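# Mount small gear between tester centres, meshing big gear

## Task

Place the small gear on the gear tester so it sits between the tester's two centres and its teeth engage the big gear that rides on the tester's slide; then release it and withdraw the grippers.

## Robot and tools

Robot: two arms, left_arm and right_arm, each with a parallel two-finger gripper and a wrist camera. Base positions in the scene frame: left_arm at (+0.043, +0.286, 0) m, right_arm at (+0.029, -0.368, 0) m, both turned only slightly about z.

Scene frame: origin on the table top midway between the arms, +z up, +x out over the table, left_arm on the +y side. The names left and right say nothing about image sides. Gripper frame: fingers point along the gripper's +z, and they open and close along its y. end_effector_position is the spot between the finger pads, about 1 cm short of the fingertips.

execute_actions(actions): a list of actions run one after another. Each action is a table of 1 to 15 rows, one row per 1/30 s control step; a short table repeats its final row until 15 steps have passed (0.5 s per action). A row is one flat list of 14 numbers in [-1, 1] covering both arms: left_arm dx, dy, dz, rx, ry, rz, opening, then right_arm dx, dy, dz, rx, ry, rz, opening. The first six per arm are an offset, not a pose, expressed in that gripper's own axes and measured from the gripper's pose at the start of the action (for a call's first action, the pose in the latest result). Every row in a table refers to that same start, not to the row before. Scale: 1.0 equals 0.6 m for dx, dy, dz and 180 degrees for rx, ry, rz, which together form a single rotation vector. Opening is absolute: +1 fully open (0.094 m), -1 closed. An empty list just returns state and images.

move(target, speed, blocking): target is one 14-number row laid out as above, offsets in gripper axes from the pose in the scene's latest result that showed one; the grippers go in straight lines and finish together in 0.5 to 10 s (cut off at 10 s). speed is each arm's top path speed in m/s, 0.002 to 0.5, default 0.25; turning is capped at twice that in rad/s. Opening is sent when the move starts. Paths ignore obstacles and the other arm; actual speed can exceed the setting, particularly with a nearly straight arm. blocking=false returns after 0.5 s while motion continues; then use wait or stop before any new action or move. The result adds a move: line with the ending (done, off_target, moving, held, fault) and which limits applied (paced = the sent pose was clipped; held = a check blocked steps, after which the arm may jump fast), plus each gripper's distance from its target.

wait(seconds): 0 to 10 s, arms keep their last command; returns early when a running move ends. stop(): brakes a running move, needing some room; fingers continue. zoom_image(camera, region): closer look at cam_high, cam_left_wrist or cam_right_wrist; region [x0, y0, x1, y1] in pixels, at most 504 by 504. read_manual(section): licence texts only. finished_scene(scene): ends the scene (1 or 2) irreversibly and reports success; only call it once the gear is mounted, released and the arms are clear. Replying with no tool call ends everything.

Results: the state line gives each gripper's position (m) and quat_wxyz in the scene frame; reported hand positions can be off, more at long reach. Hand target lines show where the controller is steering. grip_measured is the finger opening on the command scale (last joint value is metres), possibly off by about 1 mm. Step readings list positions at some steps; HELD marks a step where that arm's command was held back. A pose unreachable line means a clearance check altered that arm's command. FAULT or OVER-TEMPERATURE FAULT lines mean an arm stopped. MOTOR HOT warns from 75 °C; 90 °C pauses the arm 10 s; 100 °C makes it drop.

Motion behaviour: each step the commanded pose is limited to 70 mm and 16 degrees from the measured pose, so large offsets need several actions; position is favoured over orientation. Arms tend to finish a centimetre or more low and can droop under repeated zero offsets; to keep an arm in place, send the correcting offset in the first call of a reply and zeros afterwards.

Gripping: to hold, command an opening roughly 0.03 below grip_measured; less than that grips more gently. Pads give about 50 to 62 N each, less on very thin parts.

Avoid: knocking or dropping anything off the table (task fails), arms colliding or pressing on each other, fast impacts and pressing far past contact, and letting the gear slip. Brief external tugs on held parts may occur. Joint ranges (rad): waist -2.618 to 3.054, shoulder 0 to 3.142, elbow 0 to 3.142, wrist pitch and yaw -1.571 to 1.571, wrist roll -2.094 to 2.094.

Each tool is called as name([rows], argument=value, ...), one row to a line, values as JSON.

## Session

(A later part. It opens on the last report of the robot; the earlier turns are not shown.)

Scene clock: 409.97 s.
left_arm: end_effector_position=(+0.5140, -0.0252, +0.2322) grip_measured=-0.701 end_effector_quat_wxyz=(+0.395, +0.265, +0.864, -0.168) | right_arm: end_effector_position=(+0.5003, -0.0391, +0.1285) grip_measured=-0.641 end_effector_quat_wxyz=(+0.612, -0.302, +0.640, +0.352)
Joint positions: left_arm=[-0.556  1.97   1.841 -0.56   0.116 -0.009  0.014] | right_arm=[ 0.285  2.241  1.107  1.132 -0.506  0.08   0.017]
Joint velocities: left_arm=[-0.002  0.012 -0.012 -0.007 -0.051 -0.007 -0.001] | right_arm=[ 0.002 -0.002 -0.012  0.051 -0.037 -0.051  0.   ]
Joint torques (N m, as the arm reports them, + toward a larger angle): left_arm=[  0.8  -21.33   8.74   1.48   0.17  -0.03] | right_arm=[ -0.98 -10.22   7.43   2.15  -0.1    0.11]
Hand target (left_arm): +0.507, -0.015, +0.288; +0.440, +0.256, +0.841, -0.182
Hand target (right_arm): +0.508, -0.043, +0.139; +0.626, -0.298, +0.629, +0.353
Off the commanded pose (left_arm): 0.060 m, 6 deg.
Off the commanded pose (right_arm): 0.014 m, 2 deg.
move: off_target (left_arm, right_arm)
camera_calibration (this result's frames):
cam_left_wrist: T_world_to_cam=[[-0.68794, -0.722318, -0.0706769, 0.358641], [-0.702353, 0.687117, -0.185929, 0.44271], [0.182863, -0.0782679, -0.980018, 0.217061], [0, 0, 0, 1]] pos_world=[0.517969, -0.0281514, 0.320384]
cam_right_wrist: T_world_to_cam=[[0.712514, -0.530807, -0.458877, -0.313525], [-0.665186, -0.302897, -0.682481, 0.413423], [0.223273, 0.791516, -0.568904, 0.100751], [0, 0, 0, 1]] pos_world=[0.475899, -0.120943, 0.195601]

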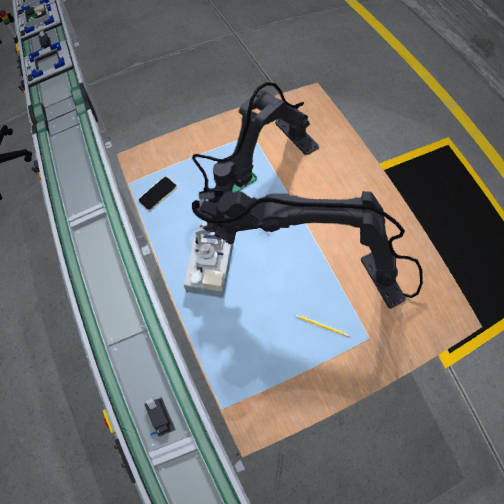

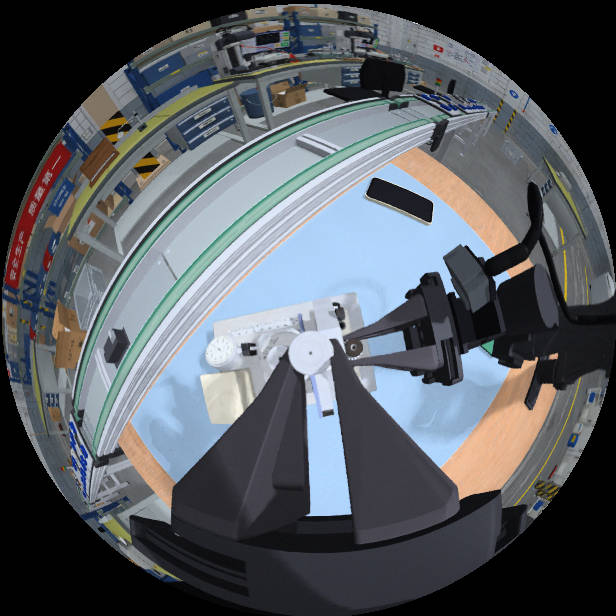

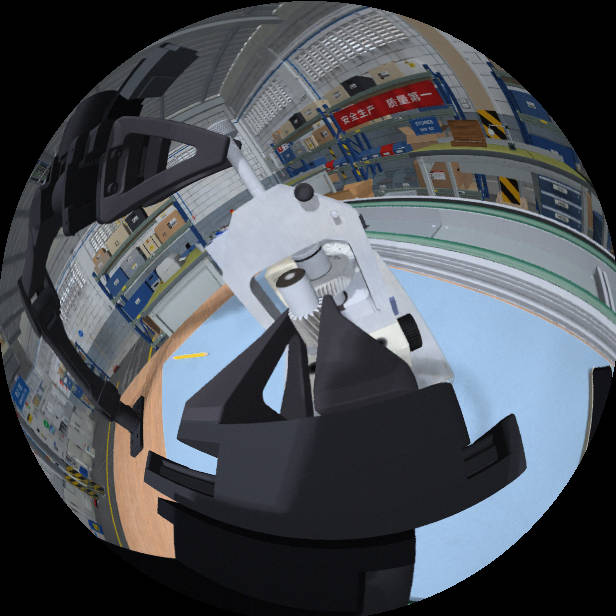

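move(target=[-0.06,0,-0.08,0,-0.05,0,-0.9,-0.02,-0.014,0.058,0,-0.008,-0.026,-0.8], speed=0.03)

zoom_image(camera="cam_right_wrist", region=[230,220,380,370])

Scene clock: 421.77 s.
left_arm: end_effector_position=(+0.5140, -0.0252, +0.2328) grip_measured=-0.701 end_effector_quat_wxyz=(+0.420, +0.260, +0.852, -0.176) | right_arm: end_effector_position=(+0.5233, -0.0234, +0.1305) grip_measured=-0.641 end_effector_quat_wxyz=(+0.624, -0.320, +0.630, +0.334)
Joint positions: left_arm=[-0.556  1.929  1.739 -0.441  0.116 -0.016  0.014] | right_arm=[ 0.294  2.307  1.248  1.06  -0.496  0.023  0.017]
Joint velocities: left_arm=[ 0.007  0.017  0.002  0.051  0.007 -0.022  0.001] | right_arm=[ 0.002  0.007  0.002  0.022  0.007 -0.022 -0.   ]
Joint torques (N m, as the arm reports them, + toward a larger angle): left_arm=[  0.96 -21.44   8.61   1.48   0.18  -0.04] | right_arm=[  0.69 -10.77   8.78   1.91   0.09  -0.08]
Hand target (left_arm): +0.505, -0.014, +0.288; +0.461, +0.251, +0.830, -0.189
Hand target (right_arm): +0.527, -0.016, +0.140; +0.634, -0.323, +0.620, +0.330
Off the commanded pose (left_arm): 0.060 m, 6 deg.
Off the commanded pose (right_arm): 0.013 m, 2 deg.
move: off_target (left_arm, right_arm)
camera_calibration (this result's frames):
cam_left_wrist: T_world_to_cam=[[-0.681255, -0.727965, -0.0771857, 0.356628], [-0.695264, 0.676421, -0.24303, 0.452244], [0.229127, -0.111901, -0.966943, 0.189897], [0, 0, 0, 1]] pos_world=[0.513873, -0.0250445, 0.321055]
cam_right_wrist: T_world_to_cam=[[0.733952, -0.544564, -0.405912, -0.339089], [-0.630589, -0.324314, -0.705109, 0.419166], [0.252335, 0.773479, -0.581427, 0.0703457], [0, 0, 0, 1]] pos_world=[0.495446, -0.103125, 0.198819]

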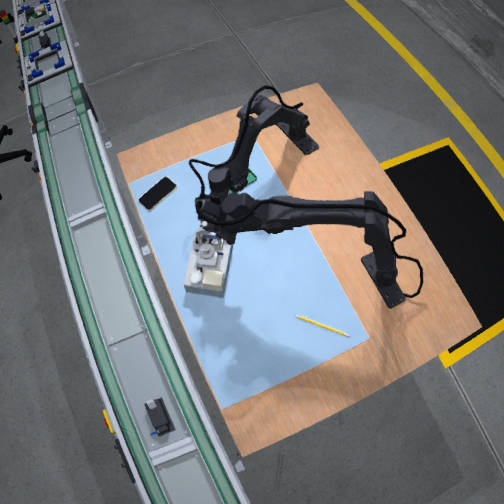

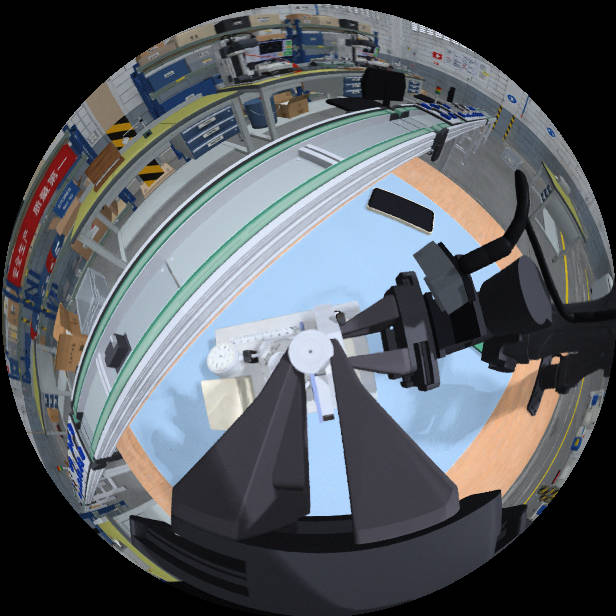

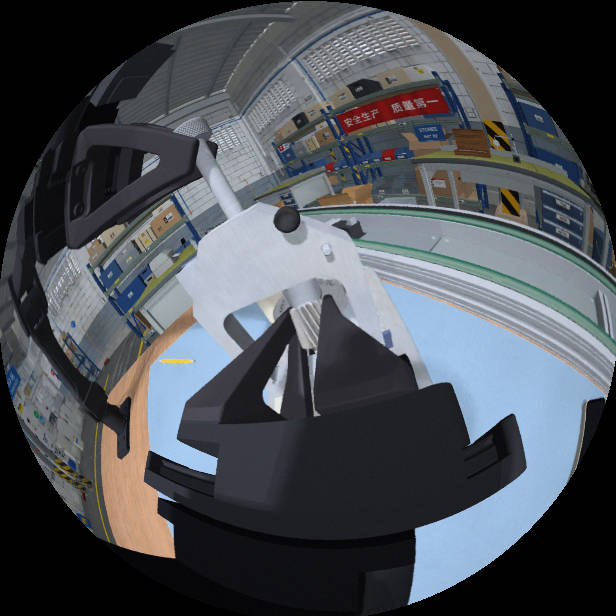

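Region (230, 220, 380, 370) of cam_right_wrist's 616x616 image, scaled by 3.360, with more detail than that image has.

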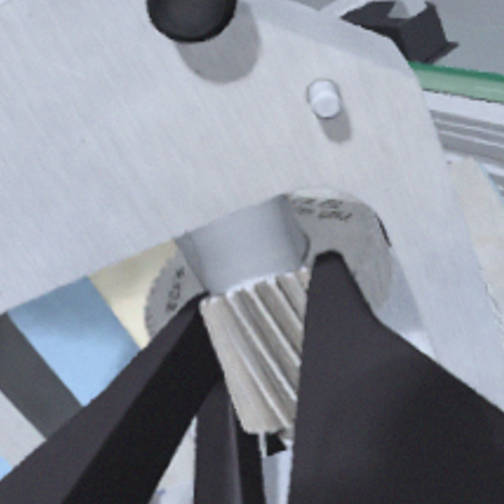

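move(target=[-0.06,0,-0.08,0,-0.05,0,-0.9,-0.016,0.009,0.013,0,-0.008,0,-0.8], speed=0.02)

move(target=[-0.01,0,-0.01,0,0,0,-0.9,0.004,0,0,0,0,0,-0.8], speed=0.01)

zoom_image(camera="cam_right_wrist", region=[230,220,380,370])

Scene clock: 433.30 s.
left_arm: end_effector_position=(+0.5141, -0.0253, +0.2329) grip_measured=-0.702 end_effector_quat_wxyz=(+0.448, +0.254, +0.837, -0.185) | right_arm: end_effector_position=(+0.5226, -0.0217, +0.1305) grip_measured=-0.641 end_effector_quat_wxyz=(+0.623, -0.317, +0.631, +0.335)
Joint positions: left_arm=[-0.556  1.89   1.632 -0.304  0.116 -0.024  0.014] | right_arm=[ 0.299  2.307  1.248  1.06  -0.489  0.029  0.017]
Joint velocities: left_arm=[-0.007 -0.002  0.002  0.095  0.022  0.007 -0.   ] | right_arm=[-0.007 -0.002  0.007 -0.11  -0.022  0.051 -0.001]
Joint torques (N m, as the arm reports them, + toward a larger angle): left_arm=[  0.91 -21.68   8.33   1.42   0.18  -0.02] | right_arm=[  0.94 -11.22   7.79   2.05   0.14   0.09]
Hand target (left_arm): +0.503, -0.012, +0.287; +0.485, +0.245, +0.816, -0.197
Hand target (right_arm): +0.523, -0.014, +0.140; +0.631, -0.316, +0.622, +0.338
Off the commanded pose (left_arm): 0.060 m, 5 deg.
Off the commanded pose (right_arm): 0.012 m, 1 deg.
move: off_target (left_arm, right_arm)
camera_calibration (this result's frames):
cam_left_wrist: T_world_to_cam=[[-0.673633, -0.73428, -0.0839738, 0.354161], [-0.683378, 0.66211, -0.307579, 0.46093], [0.281449, -0.14981, -0.94781, 0.15772], [0, 0, 0, 1]] pos_world=[0.509174, -0.0215047, 0.321001]
cam_right_wrist: T_world_to_cam=[[0.730791, -0.544893, -0.41114, -0.335349], [-0.63463, -0.320555, -0.703199, 0.421254], [0.251375, 0.774814, -0.580064, 0.0695402], [0, 0, 0, 1]] pos_world=[0.49493, -0.101575, 0.198688]

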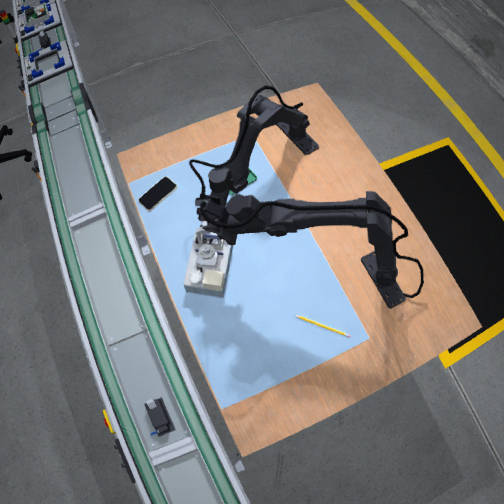

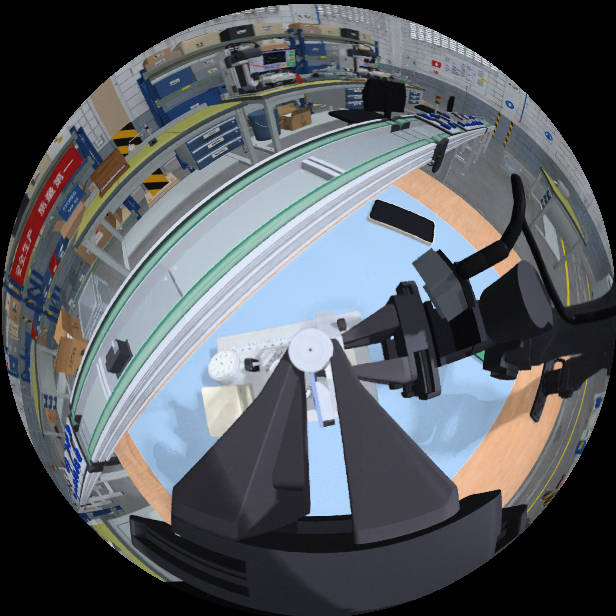

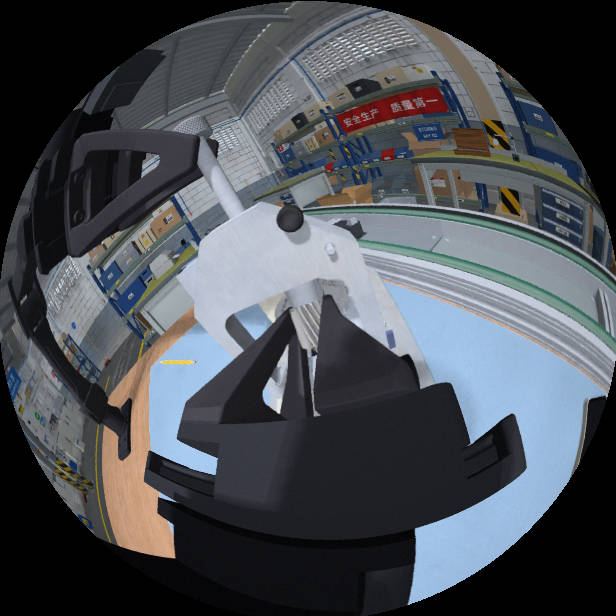

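Scene clock: 434.37 s.
left_arm: end_effector_position=(+0.5146, -0.0256, +0.2120) grip_measured=-0.703 end_effector_quat_wxyz=(+0.427, +0.257, +0.848, -0.179) | right_arm: end_effector_position=(+0.5240, -0.0230, +0.1306) grip_measured=-0.641 end_effector_quat_wxyz=(+0.624, -0.314, +0.633, +0.333)
Joint positions: left_arm=[-0.556  1.921  1.632 -0.323  0.116 -0.02   0.014] | right_arm=[ 0.298  2.307  1.248  1.06  -0.482  0.03   0.017]
Joint velocities: left_arm=[-0.007 -0.022 -0.007 -0.037 -0.022 -0.022 -0.001] | right_arm=[-0.002 -0.007 -0.002  0.007 -0.007 -0.066 -0.002]
Joint torques (N m, as the arm reports them, + toward a larger angle): left_arm=[  0.13 -15.98   9.26   1.49   0.07  -0.03] | right_arm=[  0.12 -10.74   6.15   2.02  -0.08   0.01]
Hand target (left_arm): +0.513, -0.024, +0.241; +0.449, +0.254, +0.837, -0.185
Hand target (right_arm): +0.523, -0.022, +0.128; +0.623, -0.317, +0.631, +0.335
Off the commanded pose (left_arm): 0.029 m, 3 deg.
Off the commanded pose (right_arm): 0.003 m, 0 deg.
move: off_target (left_arm)
camera_calibration (this result's frames):
cam_left_wrist: T_world_to_cam=[[-0.67871, -0.730344, -0.0771378, 0.353718], [-0.69342, 0.671885, -0.260268, 0.45046], [0.241913, -0.123157, -0.96245, 0.161791], [0, 0, 0, 1]] pos_world=[0.513291, -0.024396, 0.300241]
cam_right_wrist: T_world_to_cam=[[0.726158, -0.55038, -0.412039, -0.334607], [-0.637596, -0.314868, -0.703086, 0.423463], [0.257227, 0.773266, -0.579564, 0.067059], [0, 0, 0, 1]] pos_world=[0.495727, -0.102681, 0.198725]

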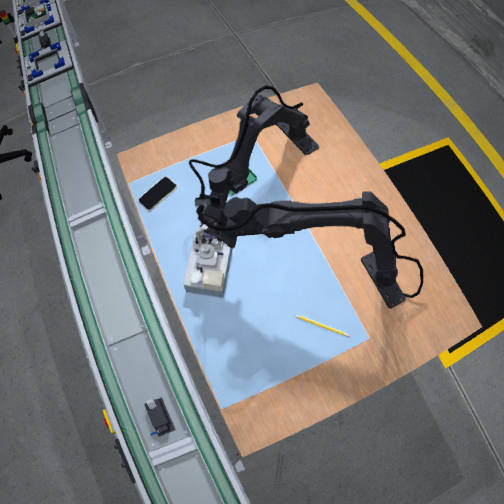

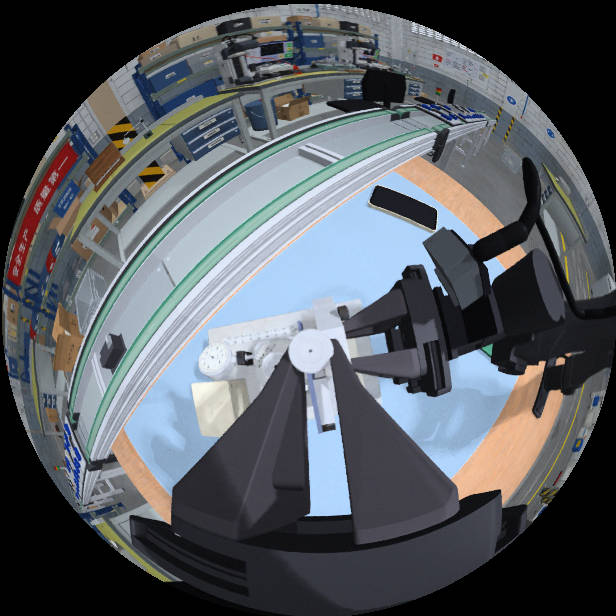

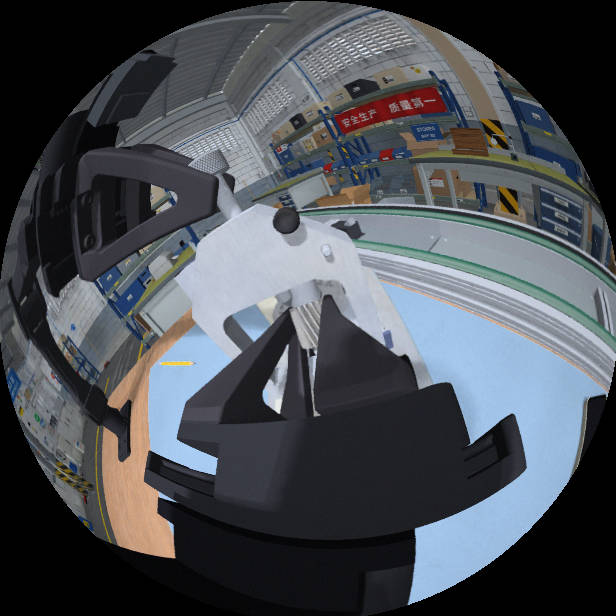

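Region (230, 220, 380, 370) of cam_right_wrist's 616x616 image, scaled by 3.360, with more detail than that image has.

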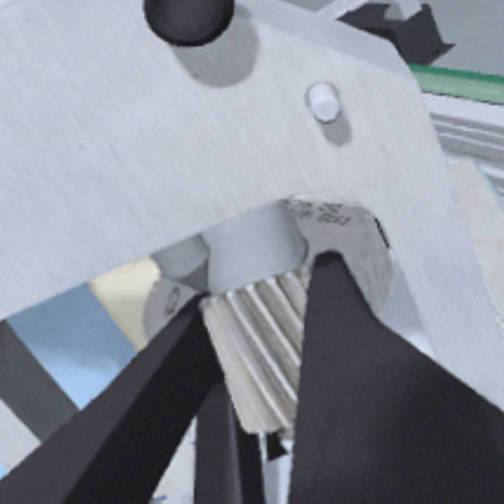

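move(target=[-0.07,0,-0.085,0,-0.03,0,-0.9,-0.016,0,0.01,0,-0.008,0,-0.8], speed=0.05)

move(target=[-0.07,0,-0.07,0,-0.03,0,-0.9,-0.016,0.02,0.016,0,-0.008,0,-0.8], speed=0.02)

move(target=[-0.01,0,-0.01,0,0,0,-0.9,0.004,0,0,0,0,0,-0.8], speed=0.01)

zoom_image(camera="cam_right_wrist", region=[230,220,380,370])

Scene clock: 448.40 s.
left_arm: end_effector_position=(+0.5141, -0.0253, +0.2261) grip_measured=-0.703 end_effector_quat_wxyz=(+0.441, +0.256, +0.840, -0.182) | right_arm: end_effector_position=(+0.5248, -0.0235, +0.1306) grip_measured=-0.641 end_effector_quat_wxyz=(+0.624, -0.311, +0.634, +0.333)
Joint positions: left_arm=[-0.556  1.9    1.632 -0.312  0.116 -0.019  0.014] | right_arm=[ 0.298  2.307  1.248  1.06  -0.477  0.036  0.017]
Joint velocities: left_arm=[ 0.002 -0.007  0.007 -0.051 -0.007 -0.007  0.001] | right_arm=[ 0.037  0.012 -0.012  0.007  0.037  0.007 -0.   ]
Joint torques (N m, as the arm reports them, + toward a larger angle): left_arm=[  0.99 -20.55   9.17   1.1    0.16  -0.02] | right_arm=[  0.51 -10.95   8.12   1.99   0.01   0.08]
Hand target (left_arm): +0.504, -0.012, +0.273; +0.467, +0.249, +0.827, -0.191
Hand target (right_arm): +0.527, -0.019, +0.140; +0.632, -0.310, +0.625, +0.337
Off the commanded pose (left_arm): 0.052 m, 4 deg.
Off the commanded pose (right_arm): 0.011 m, 1 deg.
move: off_target (left_arm, right_arm)
camera_calibration (this result's frames):
cam_left_wrist: T_world_to_cam=[[-0.67673, -0.731398, -0.0842202, 0.355236], [-0.68531, 0.667593, -0.290979, 0.456194], [0.269047, -0.139198, -0.953015, 0.159054], [0, 0, 0, 1]] pos_world=[0.51024, -0.0225929, 0.314241]
cam_right_wrist: T_world_to_cam=[[0.721498, -0.552578, -0.41725, -0.332337], [-0.64241, -0.309354, -0.701149, 0.426162], [0.258362, 0.773923, -0.57818, 0.0665119], [0, 0, 0, 1]] pos_world=[0.496367, -0.103283, 0.198591]

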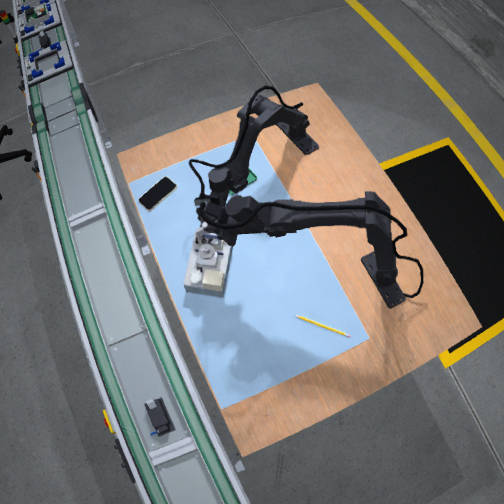

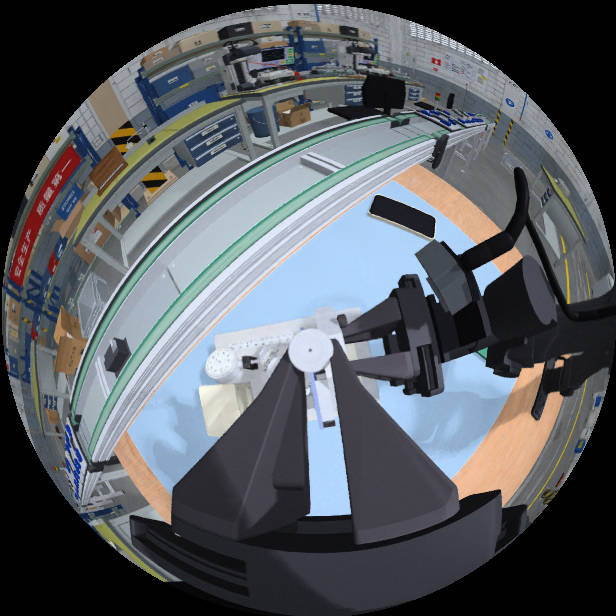

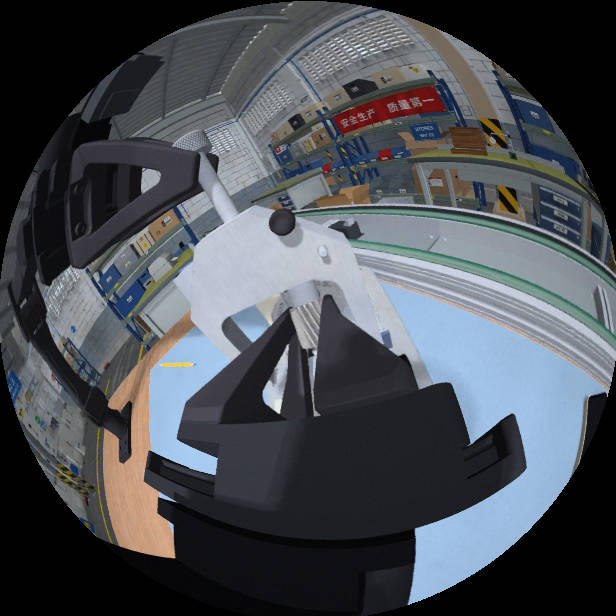

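Scene clock: 451.60 s.
left_arm: end_effector_position=(+0.5142, -0.0254, +0.2264) grip_measured=-0.704 end_effector_quat_wxyz=(+0.442, +0.256, +0.840, -0.183) | right_arm: end_effector_position=(+0.5212, -0.0158, +0.1314) grip_measured=-0.641 end_effector_quat_wxyz=(+0.626, -0.308, +0.634, +0.333)
Joint positions: left_arm=[-0.556  1.899  1.631 -0.31   0.117 -0.019  0.014] | right_arm=[ 0.319  2.307  1.248  1.064 -0.451  0.038  0.017]
Joint velocities: left_arm=[ 0.012 -0.002 -0.007  0.022  0.007 -0.022 -0.   ] | right_arm=[ 0.007  0.002 -0.012 -0.051 -0.037 -0.095  0.001]
Joint torques (N m, as the arm reports them, + toward a larger angle): left_arm=[  0.91 -20.51   9.81   1.34   0.16  -0.05] | right_arm=[  0.94 -11.45   7.45   2.02   0.06   0.11]
Hand target (left_arm): +0.507, -0.015, +0.282; +0.480, +0.248, +0.819, -0.195
Hand target (right_arm): +0.521, -0.009, +0.141; +0.632, -0.307, +0.626, +0.337
Off the commanded pose (left_arm): 0.059 m, 5 deg.
Off the commanded pose (right_arm): 0.012 m, 1 deg.
move: off_target (left_arm, right_arm)
camera_calibration (this result's frames):
cam_left_wrist: T_world_to_cam=[[-0.676836, -0.731281, -0.0843894, 0.355324], [-0.684654, 0.66747, -0.292803, 0.456521], [0.270448, -0.140402, -0.952442, 0.158447], [0, 0, 0, 1]] pos_world=[0.510203, -0.022626, 0.314568]
cam_right_wrist: T_world_to_cam=[[0.719037, -0.554993, -0.418293, -0.323844], [-0.643217, -0.303531, -0.702951, 0.427634], [0.263168, 0.774501, -0.575231, 0.0591494], [0, 0, 0, 1]] pos_world=[0.492351, -0.0957423, 0.199169]

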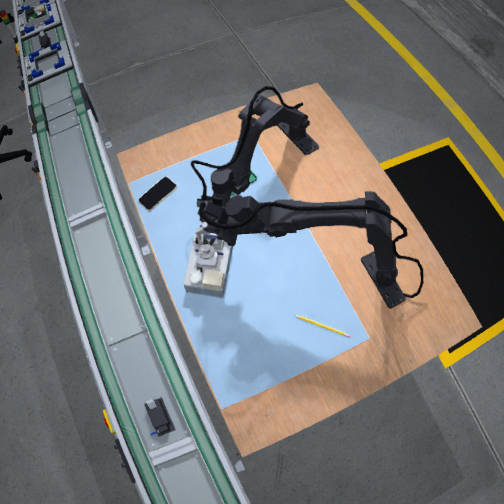

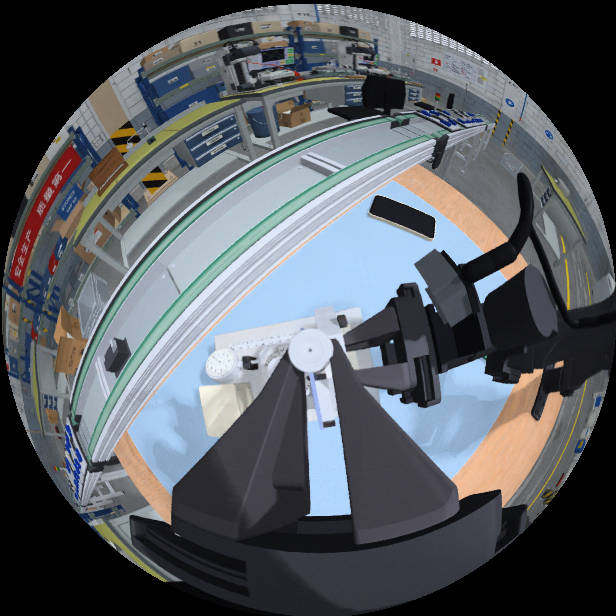

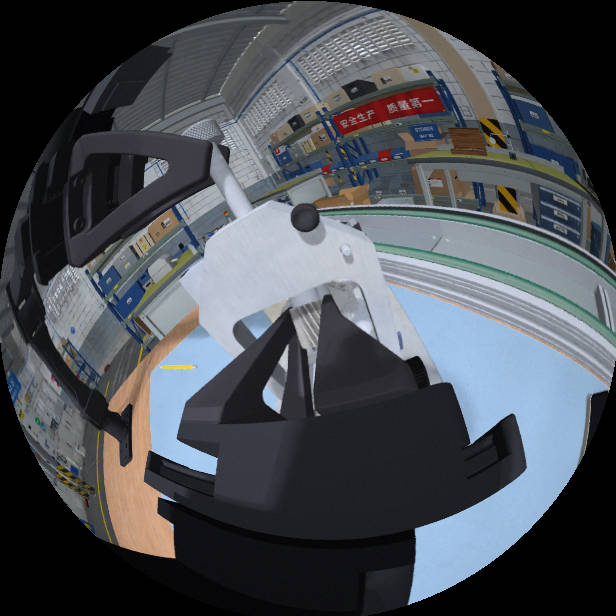

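Scene clock: 452.67 s.
left_arm: end_effector_position=(+0.5146, -0.0258, +0.2117) grip_measured=-0.704 end_effector_quat_wxyz=(+0.427, +0.258, +0.848, -0.179) | right_arm: end_effector_position=(+0.5216, -0.0161, +0.1315) grip_measured=-0.641 end_effector_quat_wxyz=(+0.626, -0.308, +0.635, +0.332)
Joint positions: left_arm=[-0.556  1.922  1.631 -0.322  0.117 -0.018  0.014] | right_arm=[ 0.319  2.307  1.248  1.064 -0.449  0.039  0.017]
Joint velocities: left_arm=[ 0.007 -0.027 -0.012 -0.037  0.007 -0.066 -0.001] | right_arm=[ 0.017 -0.007 -0.007  0.037 -0.007  0.007 -0.001]
Joint torques (N m, as the arm reports them, + toward a larger angle): left_arm=[  0.06 -14.87   9.42   1.39   0.07   0.02] | right_arm=[  0.09 -10.81   6.12   2.04  -0.04   0.01]
Hand target (left_arm): +0.513, -0.024, +0.234; +0.442, +0.257, +0.840, -0.183
Hand target (right_arm): +0.521, -0.016, +0.129; +0.626, -0.308, +0.634, +0.333
Off the commanded pose (left_arm): 0.023 m, 2 deg.
Off the commanded pose (right_arm): 0.003 m, 0 deg.
move: off_target (left_arm)
camera_calibration (this result's frames):
cam_left_wrist: T_world_to_cam=[[-0.680043, -0.728949, -0.0785796, 0.354602], [-0.691869, 0.673502, -0.260216, 0.449703], [0.242608, -0.122592, -0.962347, 0.161108], [0, 0, 0, 1]] pos_world=[0.513194, -0.0246385, 0.299927]
cam_right_wrist: T_world_to_cam=[[0.717775, -0.556462, -0.418508, -0.323514], [-0.643894, -0.301767, -0.703092, 0.428235], [0.264952, 0.774136, -0.574903, 0.0583213], [0, 0, 0, 1]] pos_world=[0.492496, -0.0959449, 0.199224]

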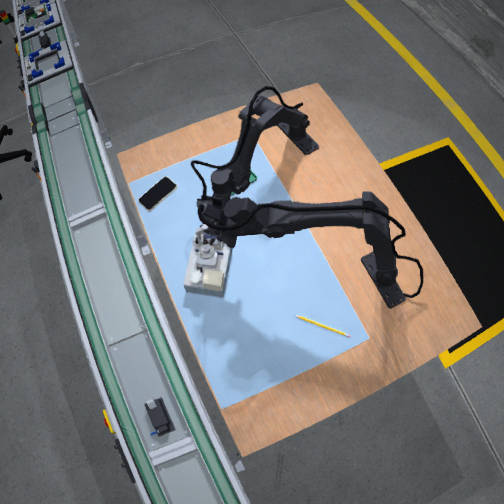

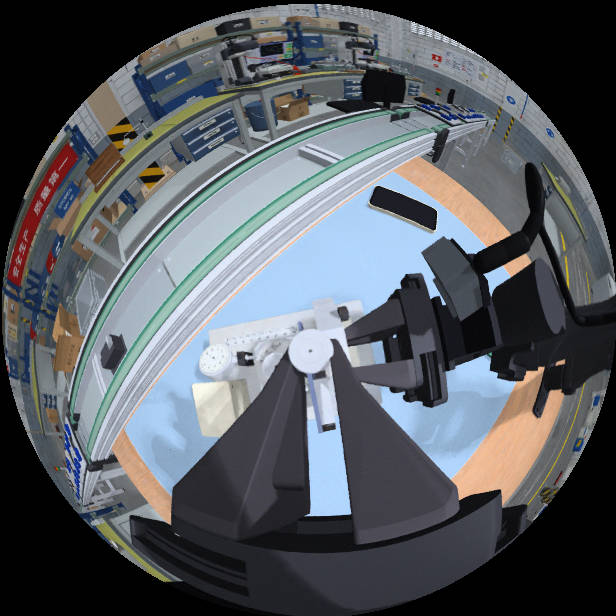

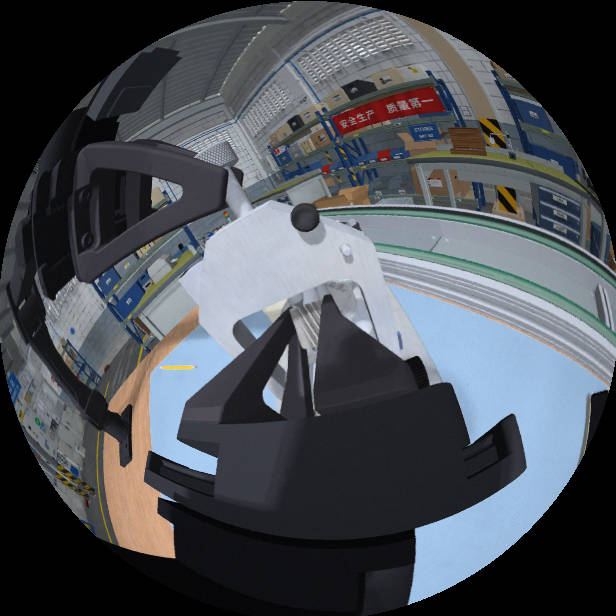

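Region (230, 220, 380, 370) of cam_right_wrist's 616x616 image, scaled by 3.360, with more detail than that image has.

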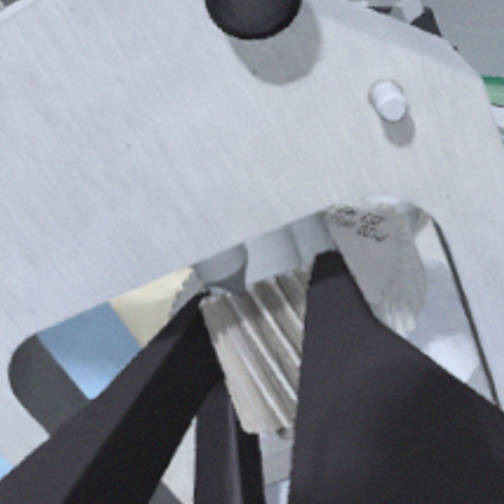

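move(target=[-0.06,0,-0.095,0,-0.05,0,-0.9,0,0,0,0,0,0,-0.8], speed=0.05)

move(target=[-0.06,0,-0.08,0,-0.05,0,-0.9,-0.02,0.003,-0.025,0,-0.008,0,-0.8], speed=0.02)

move(target=[-0.01,0,-0.01,0,0,0,-0.9,0.004,0,0,0,0,0,-0.8], speed=0.01)

zoom_image(camera="cam_right_wrist", region=[230,220,380,370])

Scene clock: 463.37 s.
left_arm: end_effector_position=(+0.5114, -0.0236, +0.2308) grip_measured=-0.704 end_effector_quat_wxyz=(+0.474, +0.250, +0.822, -0.192) | right_arm: end_effector_position=(+0.5216, -0.0161, +0.1321) grip_measured=-0.641 end_effector_quat_wxyz=(+0.627, -0.308, +0.634, +0.332)
Joint positions: left_arm=[-0.556  1.851  1.521 -0.171  0.116 -0.027  0.014] | right_arm=[ 0.319  2.307  1.248  1.067 -0.449  0.039  0.017]
Joint velocities: left_arm=[-0.002  0.007  0.007  0.095 -0.066  0.022 -0.   ] | right_arm=[ 0.007 -0.007 -0.012 -0.022 -0.022  0.037  0.   ]
Joint torques (N m, as the arm reports them, + toward a larger angle): left_arm=[  1.23 -21.03   7.32   1.16   0.21  -0.02] | right_arm=[  0.04 -11.36   6.15   1.95   0.01   0.02]
Hand target (left_arm): +0.498, -0.008, +0.271; +0.493, +0.243, +0.811, -0.200
Hand target (right_arm): +0.522, -0.016, +0.131; +0.626, -0.308, +0.635, +0.332
Off the commanded pose (left_arm): 0.048 m, 3 deg.
Off the commanded pose (right_arm): 0.001 m, 0 deg.
move: off_target (left_arm)
camera_calibration (this result's frames):
cam_left_wrist: T_world_to_cam=[[-0.668044, -0.738309, -0.0928255, 0.352459], [-0.667461, 0.649687, -0.363872, 0.461854], [0.328958, -0.181126, -0.926812, 0.126891], [0, 0, 0, 1]] pos_world=[0.501986, -0.0168538, 0.318378]
cam_right_wrist: T_world_to_cam=[[0.718619, -0.556011, -0.417657, -0.323837], [-0.642472, -0.301008, -0.704715, 0.42809], [0.266111, 0.774755, -0.573532, 0.0578514], [0, 0, 0, 1]] pos_world=[0.492356, -0.0960194, 0.199608]

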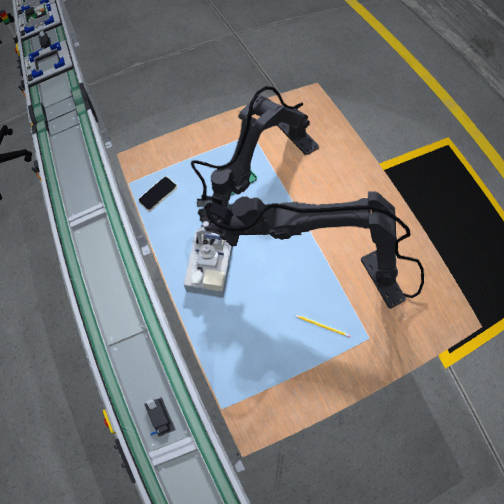

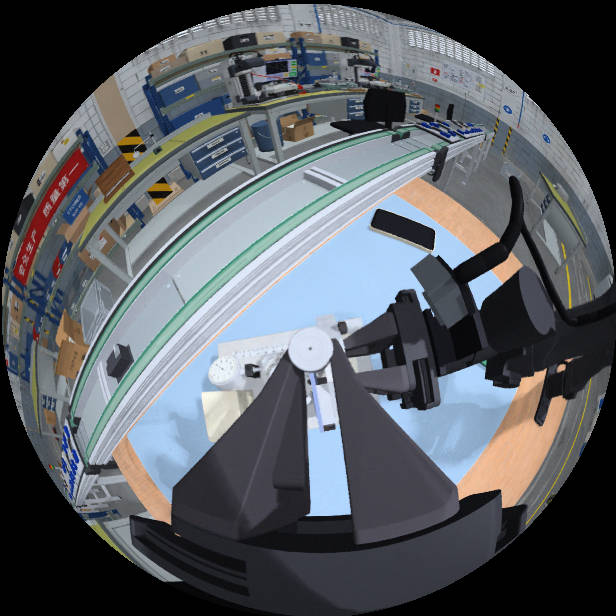

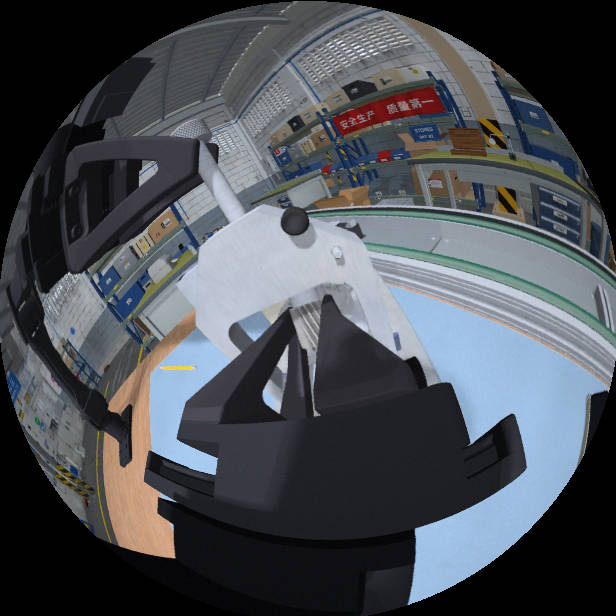

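Scene clock: 467.53 s.
left_arm: end_effector_position=(+0.5059, -0.0199, +0.2337) grip_measured=-0.705 end_effector_quat_wxyz=(+0.503, +0.244, +0.804, -0.201) | right_arm: end_effector_position=(+0.5128, -0.0206, +0.1290) grip_measured=-0.641 end_effector_quat_wxyz=(+0.625, -0.307, +0.635, +0.334)
Joint positions: left_arm=[-0.556  1.801  1.405 -0.032  0.114 -0.034  0.014] | right_arm=[ 0.319  2.288  1.197  1.097 -0.45   0.043  0.017]
Joint velocities: left_arm=[-0.002  0.002 -0.002 -0.037 -0.095 -0.007  0.   ] | right_arm=[-0.002  0.022 -0.012  0.022 -0.022  0.022 -0.   ]
Joint torques (N m, as the arm reports them, + toward a larger angle): left_arm=[  1.   -21.02   7.46   1.59   0.17  -0.03] | right_arm=[ -0.82 -13.62   4.59   2.18  -0.09   0.11]
Hand target (left_arm): +0.495, -0.007, +0.283; +0.537, +0.235, +0.782, -0.213
Hand target (right_arm): +0.512, -0.027, +0.143; +0.635, -0.304, +0.626, +0.336
Off the commanded pose (left_arm): 0.055 m, 5 deg.
Off the commanded pose (right_arm): 0.017 m, 2 deg.
move: off_target (left_arm, right_arm)
camera_calibration (this result's frames):
cam_left_wrist: T_world_to_cam=[[-0.659093, -0.745327, -0.100418, 0.348881], [-0.647015, 0.630019, -0.429474, 0.461456], [0.383364, -0.218092, -0.897479, 0.0969145], [0, 0, 0, 1]] pos_world=[0.491361, -0.00955938, 0.320196]
cam_right_wrist: T_world_to_cam=[[0.716587, -0.554642, -0.422937, -0.319548], [-0.646607, -0.300879, -0.700979, 0.42061], [0.261539, 0.775786, -0.574241, 0.0643514], [0, 0, 0, 1]] pos_world=[0.484123, -0.100605, 0.196643]

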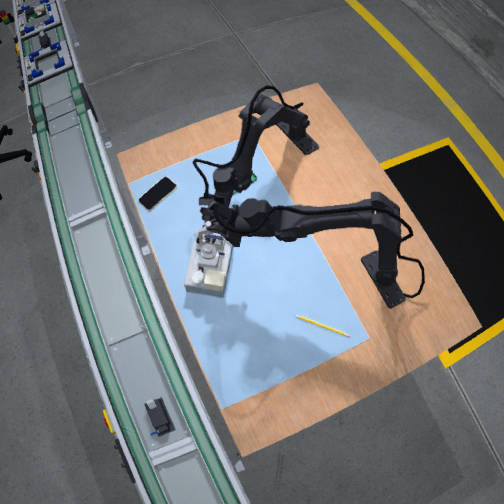

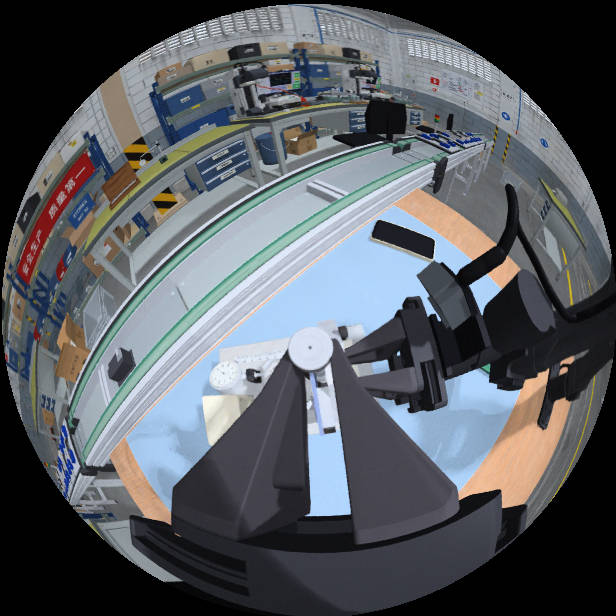

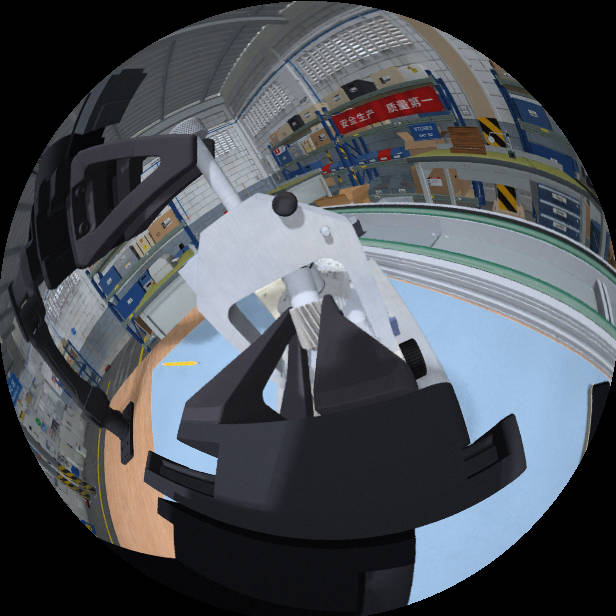

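Scene clock: 468.60 s.
left_arm: end_effector_position=(+0.5148, -0.0256, +0.2138) grip_measured=-0.705 end_effector_quat_wxyz=(+0.499, +0.244, +0.807, -0.200) | right_arm: end_effector_position=(+0.5123, -0.0201, +0.1239) grip_measured=-0.641 end_effector_quat_wxyz=(+0.619, -0.307, +0.641, +0.335)
Joint positions: left_arm=[-0.557  1.857  1.405  0.013  0.113 -0.034  0.014] | right_arm=[ 0.319  2.292  1.197  1.084 -0.452  0.043  0.017]
Joint velocities: left_arm=[-0.002  0.002  0.002 -0.007  0.007 -0.022  0.001] | right_arm=[ 0.002 -0.012 -0.012  0.081  0.007 -0.007  0.   ]
Joint torques (N m, as the arm reports them, + toward a larger angle): left_arm=[  0.12 -17.9    8.77   0.97   0.09   0.  ] | right_arm=[  0.03 -10.84   6.01   2.2    0.01   0.03]
Hand target (left_arm): +0.505, -0.018, +0.241; +0.504, +0.243, +0.804, -0.201
Hand target (right_arm): +0.513, -0.021, +0.127; +0.625, -0.306, +0.635, +0.334
Off the commanded pose (left_arm): 0.031 m, 1 deg.
Off the commanded pose (right_arm): 0.003 m, 1 deg.
move: off_target (left_arm)
camera_calibration (this result's frames):
cam_left_wrist: T_world_to_cam=[[-0.659506, -0.745126, -0.0991971, 0.348501], [-0.651134, 0.632216, -0.419913, 0.462332], [0.375602, -0.212345, -0.902127, 0.0794764], [0, 0, 0, 1]] pos_world=[0.501027, -0.0157405, 0.300408]
cam_right_wrist: T_world_to_cam=[[0.712116, -0.55575, -0.428991, -0.318057], [-0.655738, -0.308232, -0.689203, 0.419937], [0.250795, 0.772098, -0.583923, 0.0678274], [0, 0, 0, 1]] pos_world=[0.484851, -0.0996913, 0.192584]

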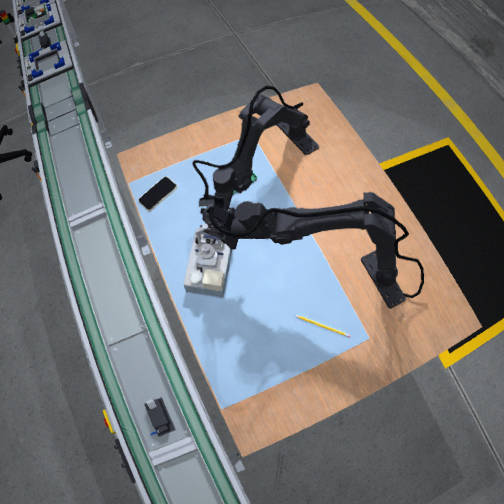

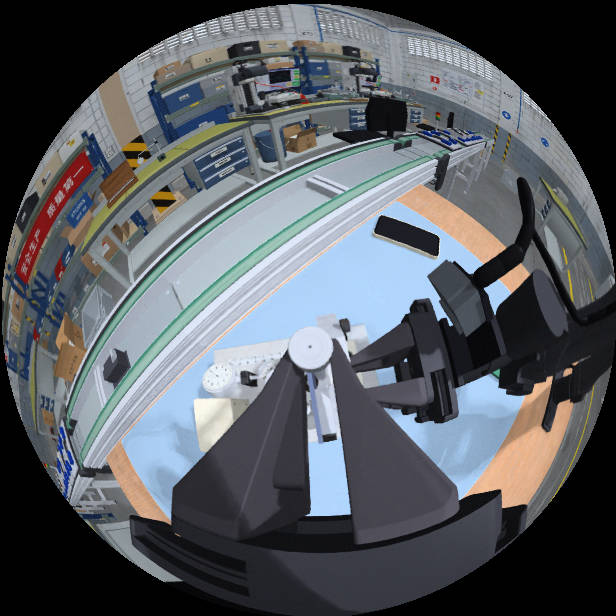

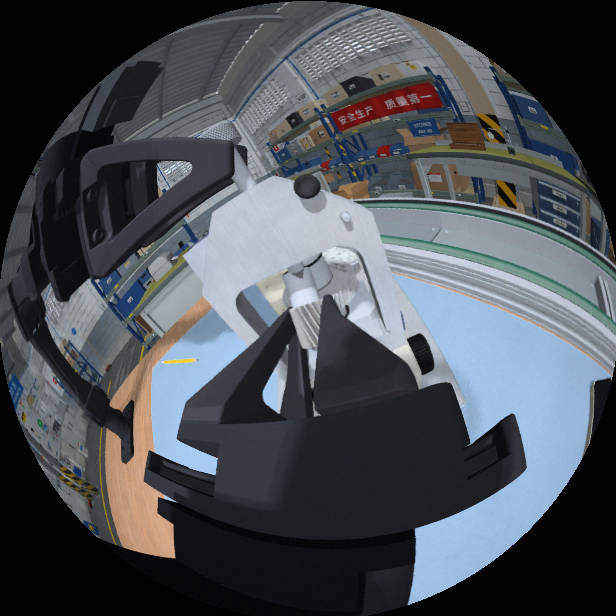

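Region (230, 220, 380, 370) of cam_right_wrist's 616x616 image, scaled by 3.360, with more detail than that image has.

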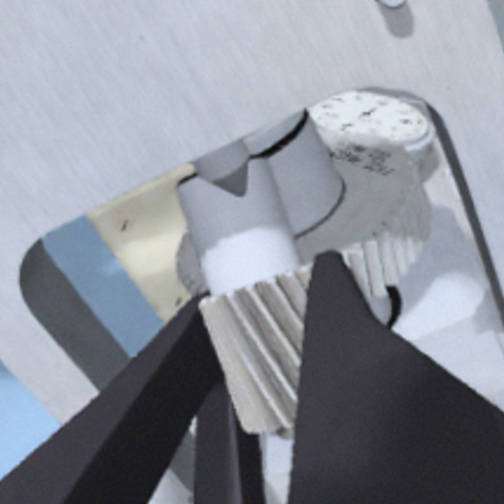

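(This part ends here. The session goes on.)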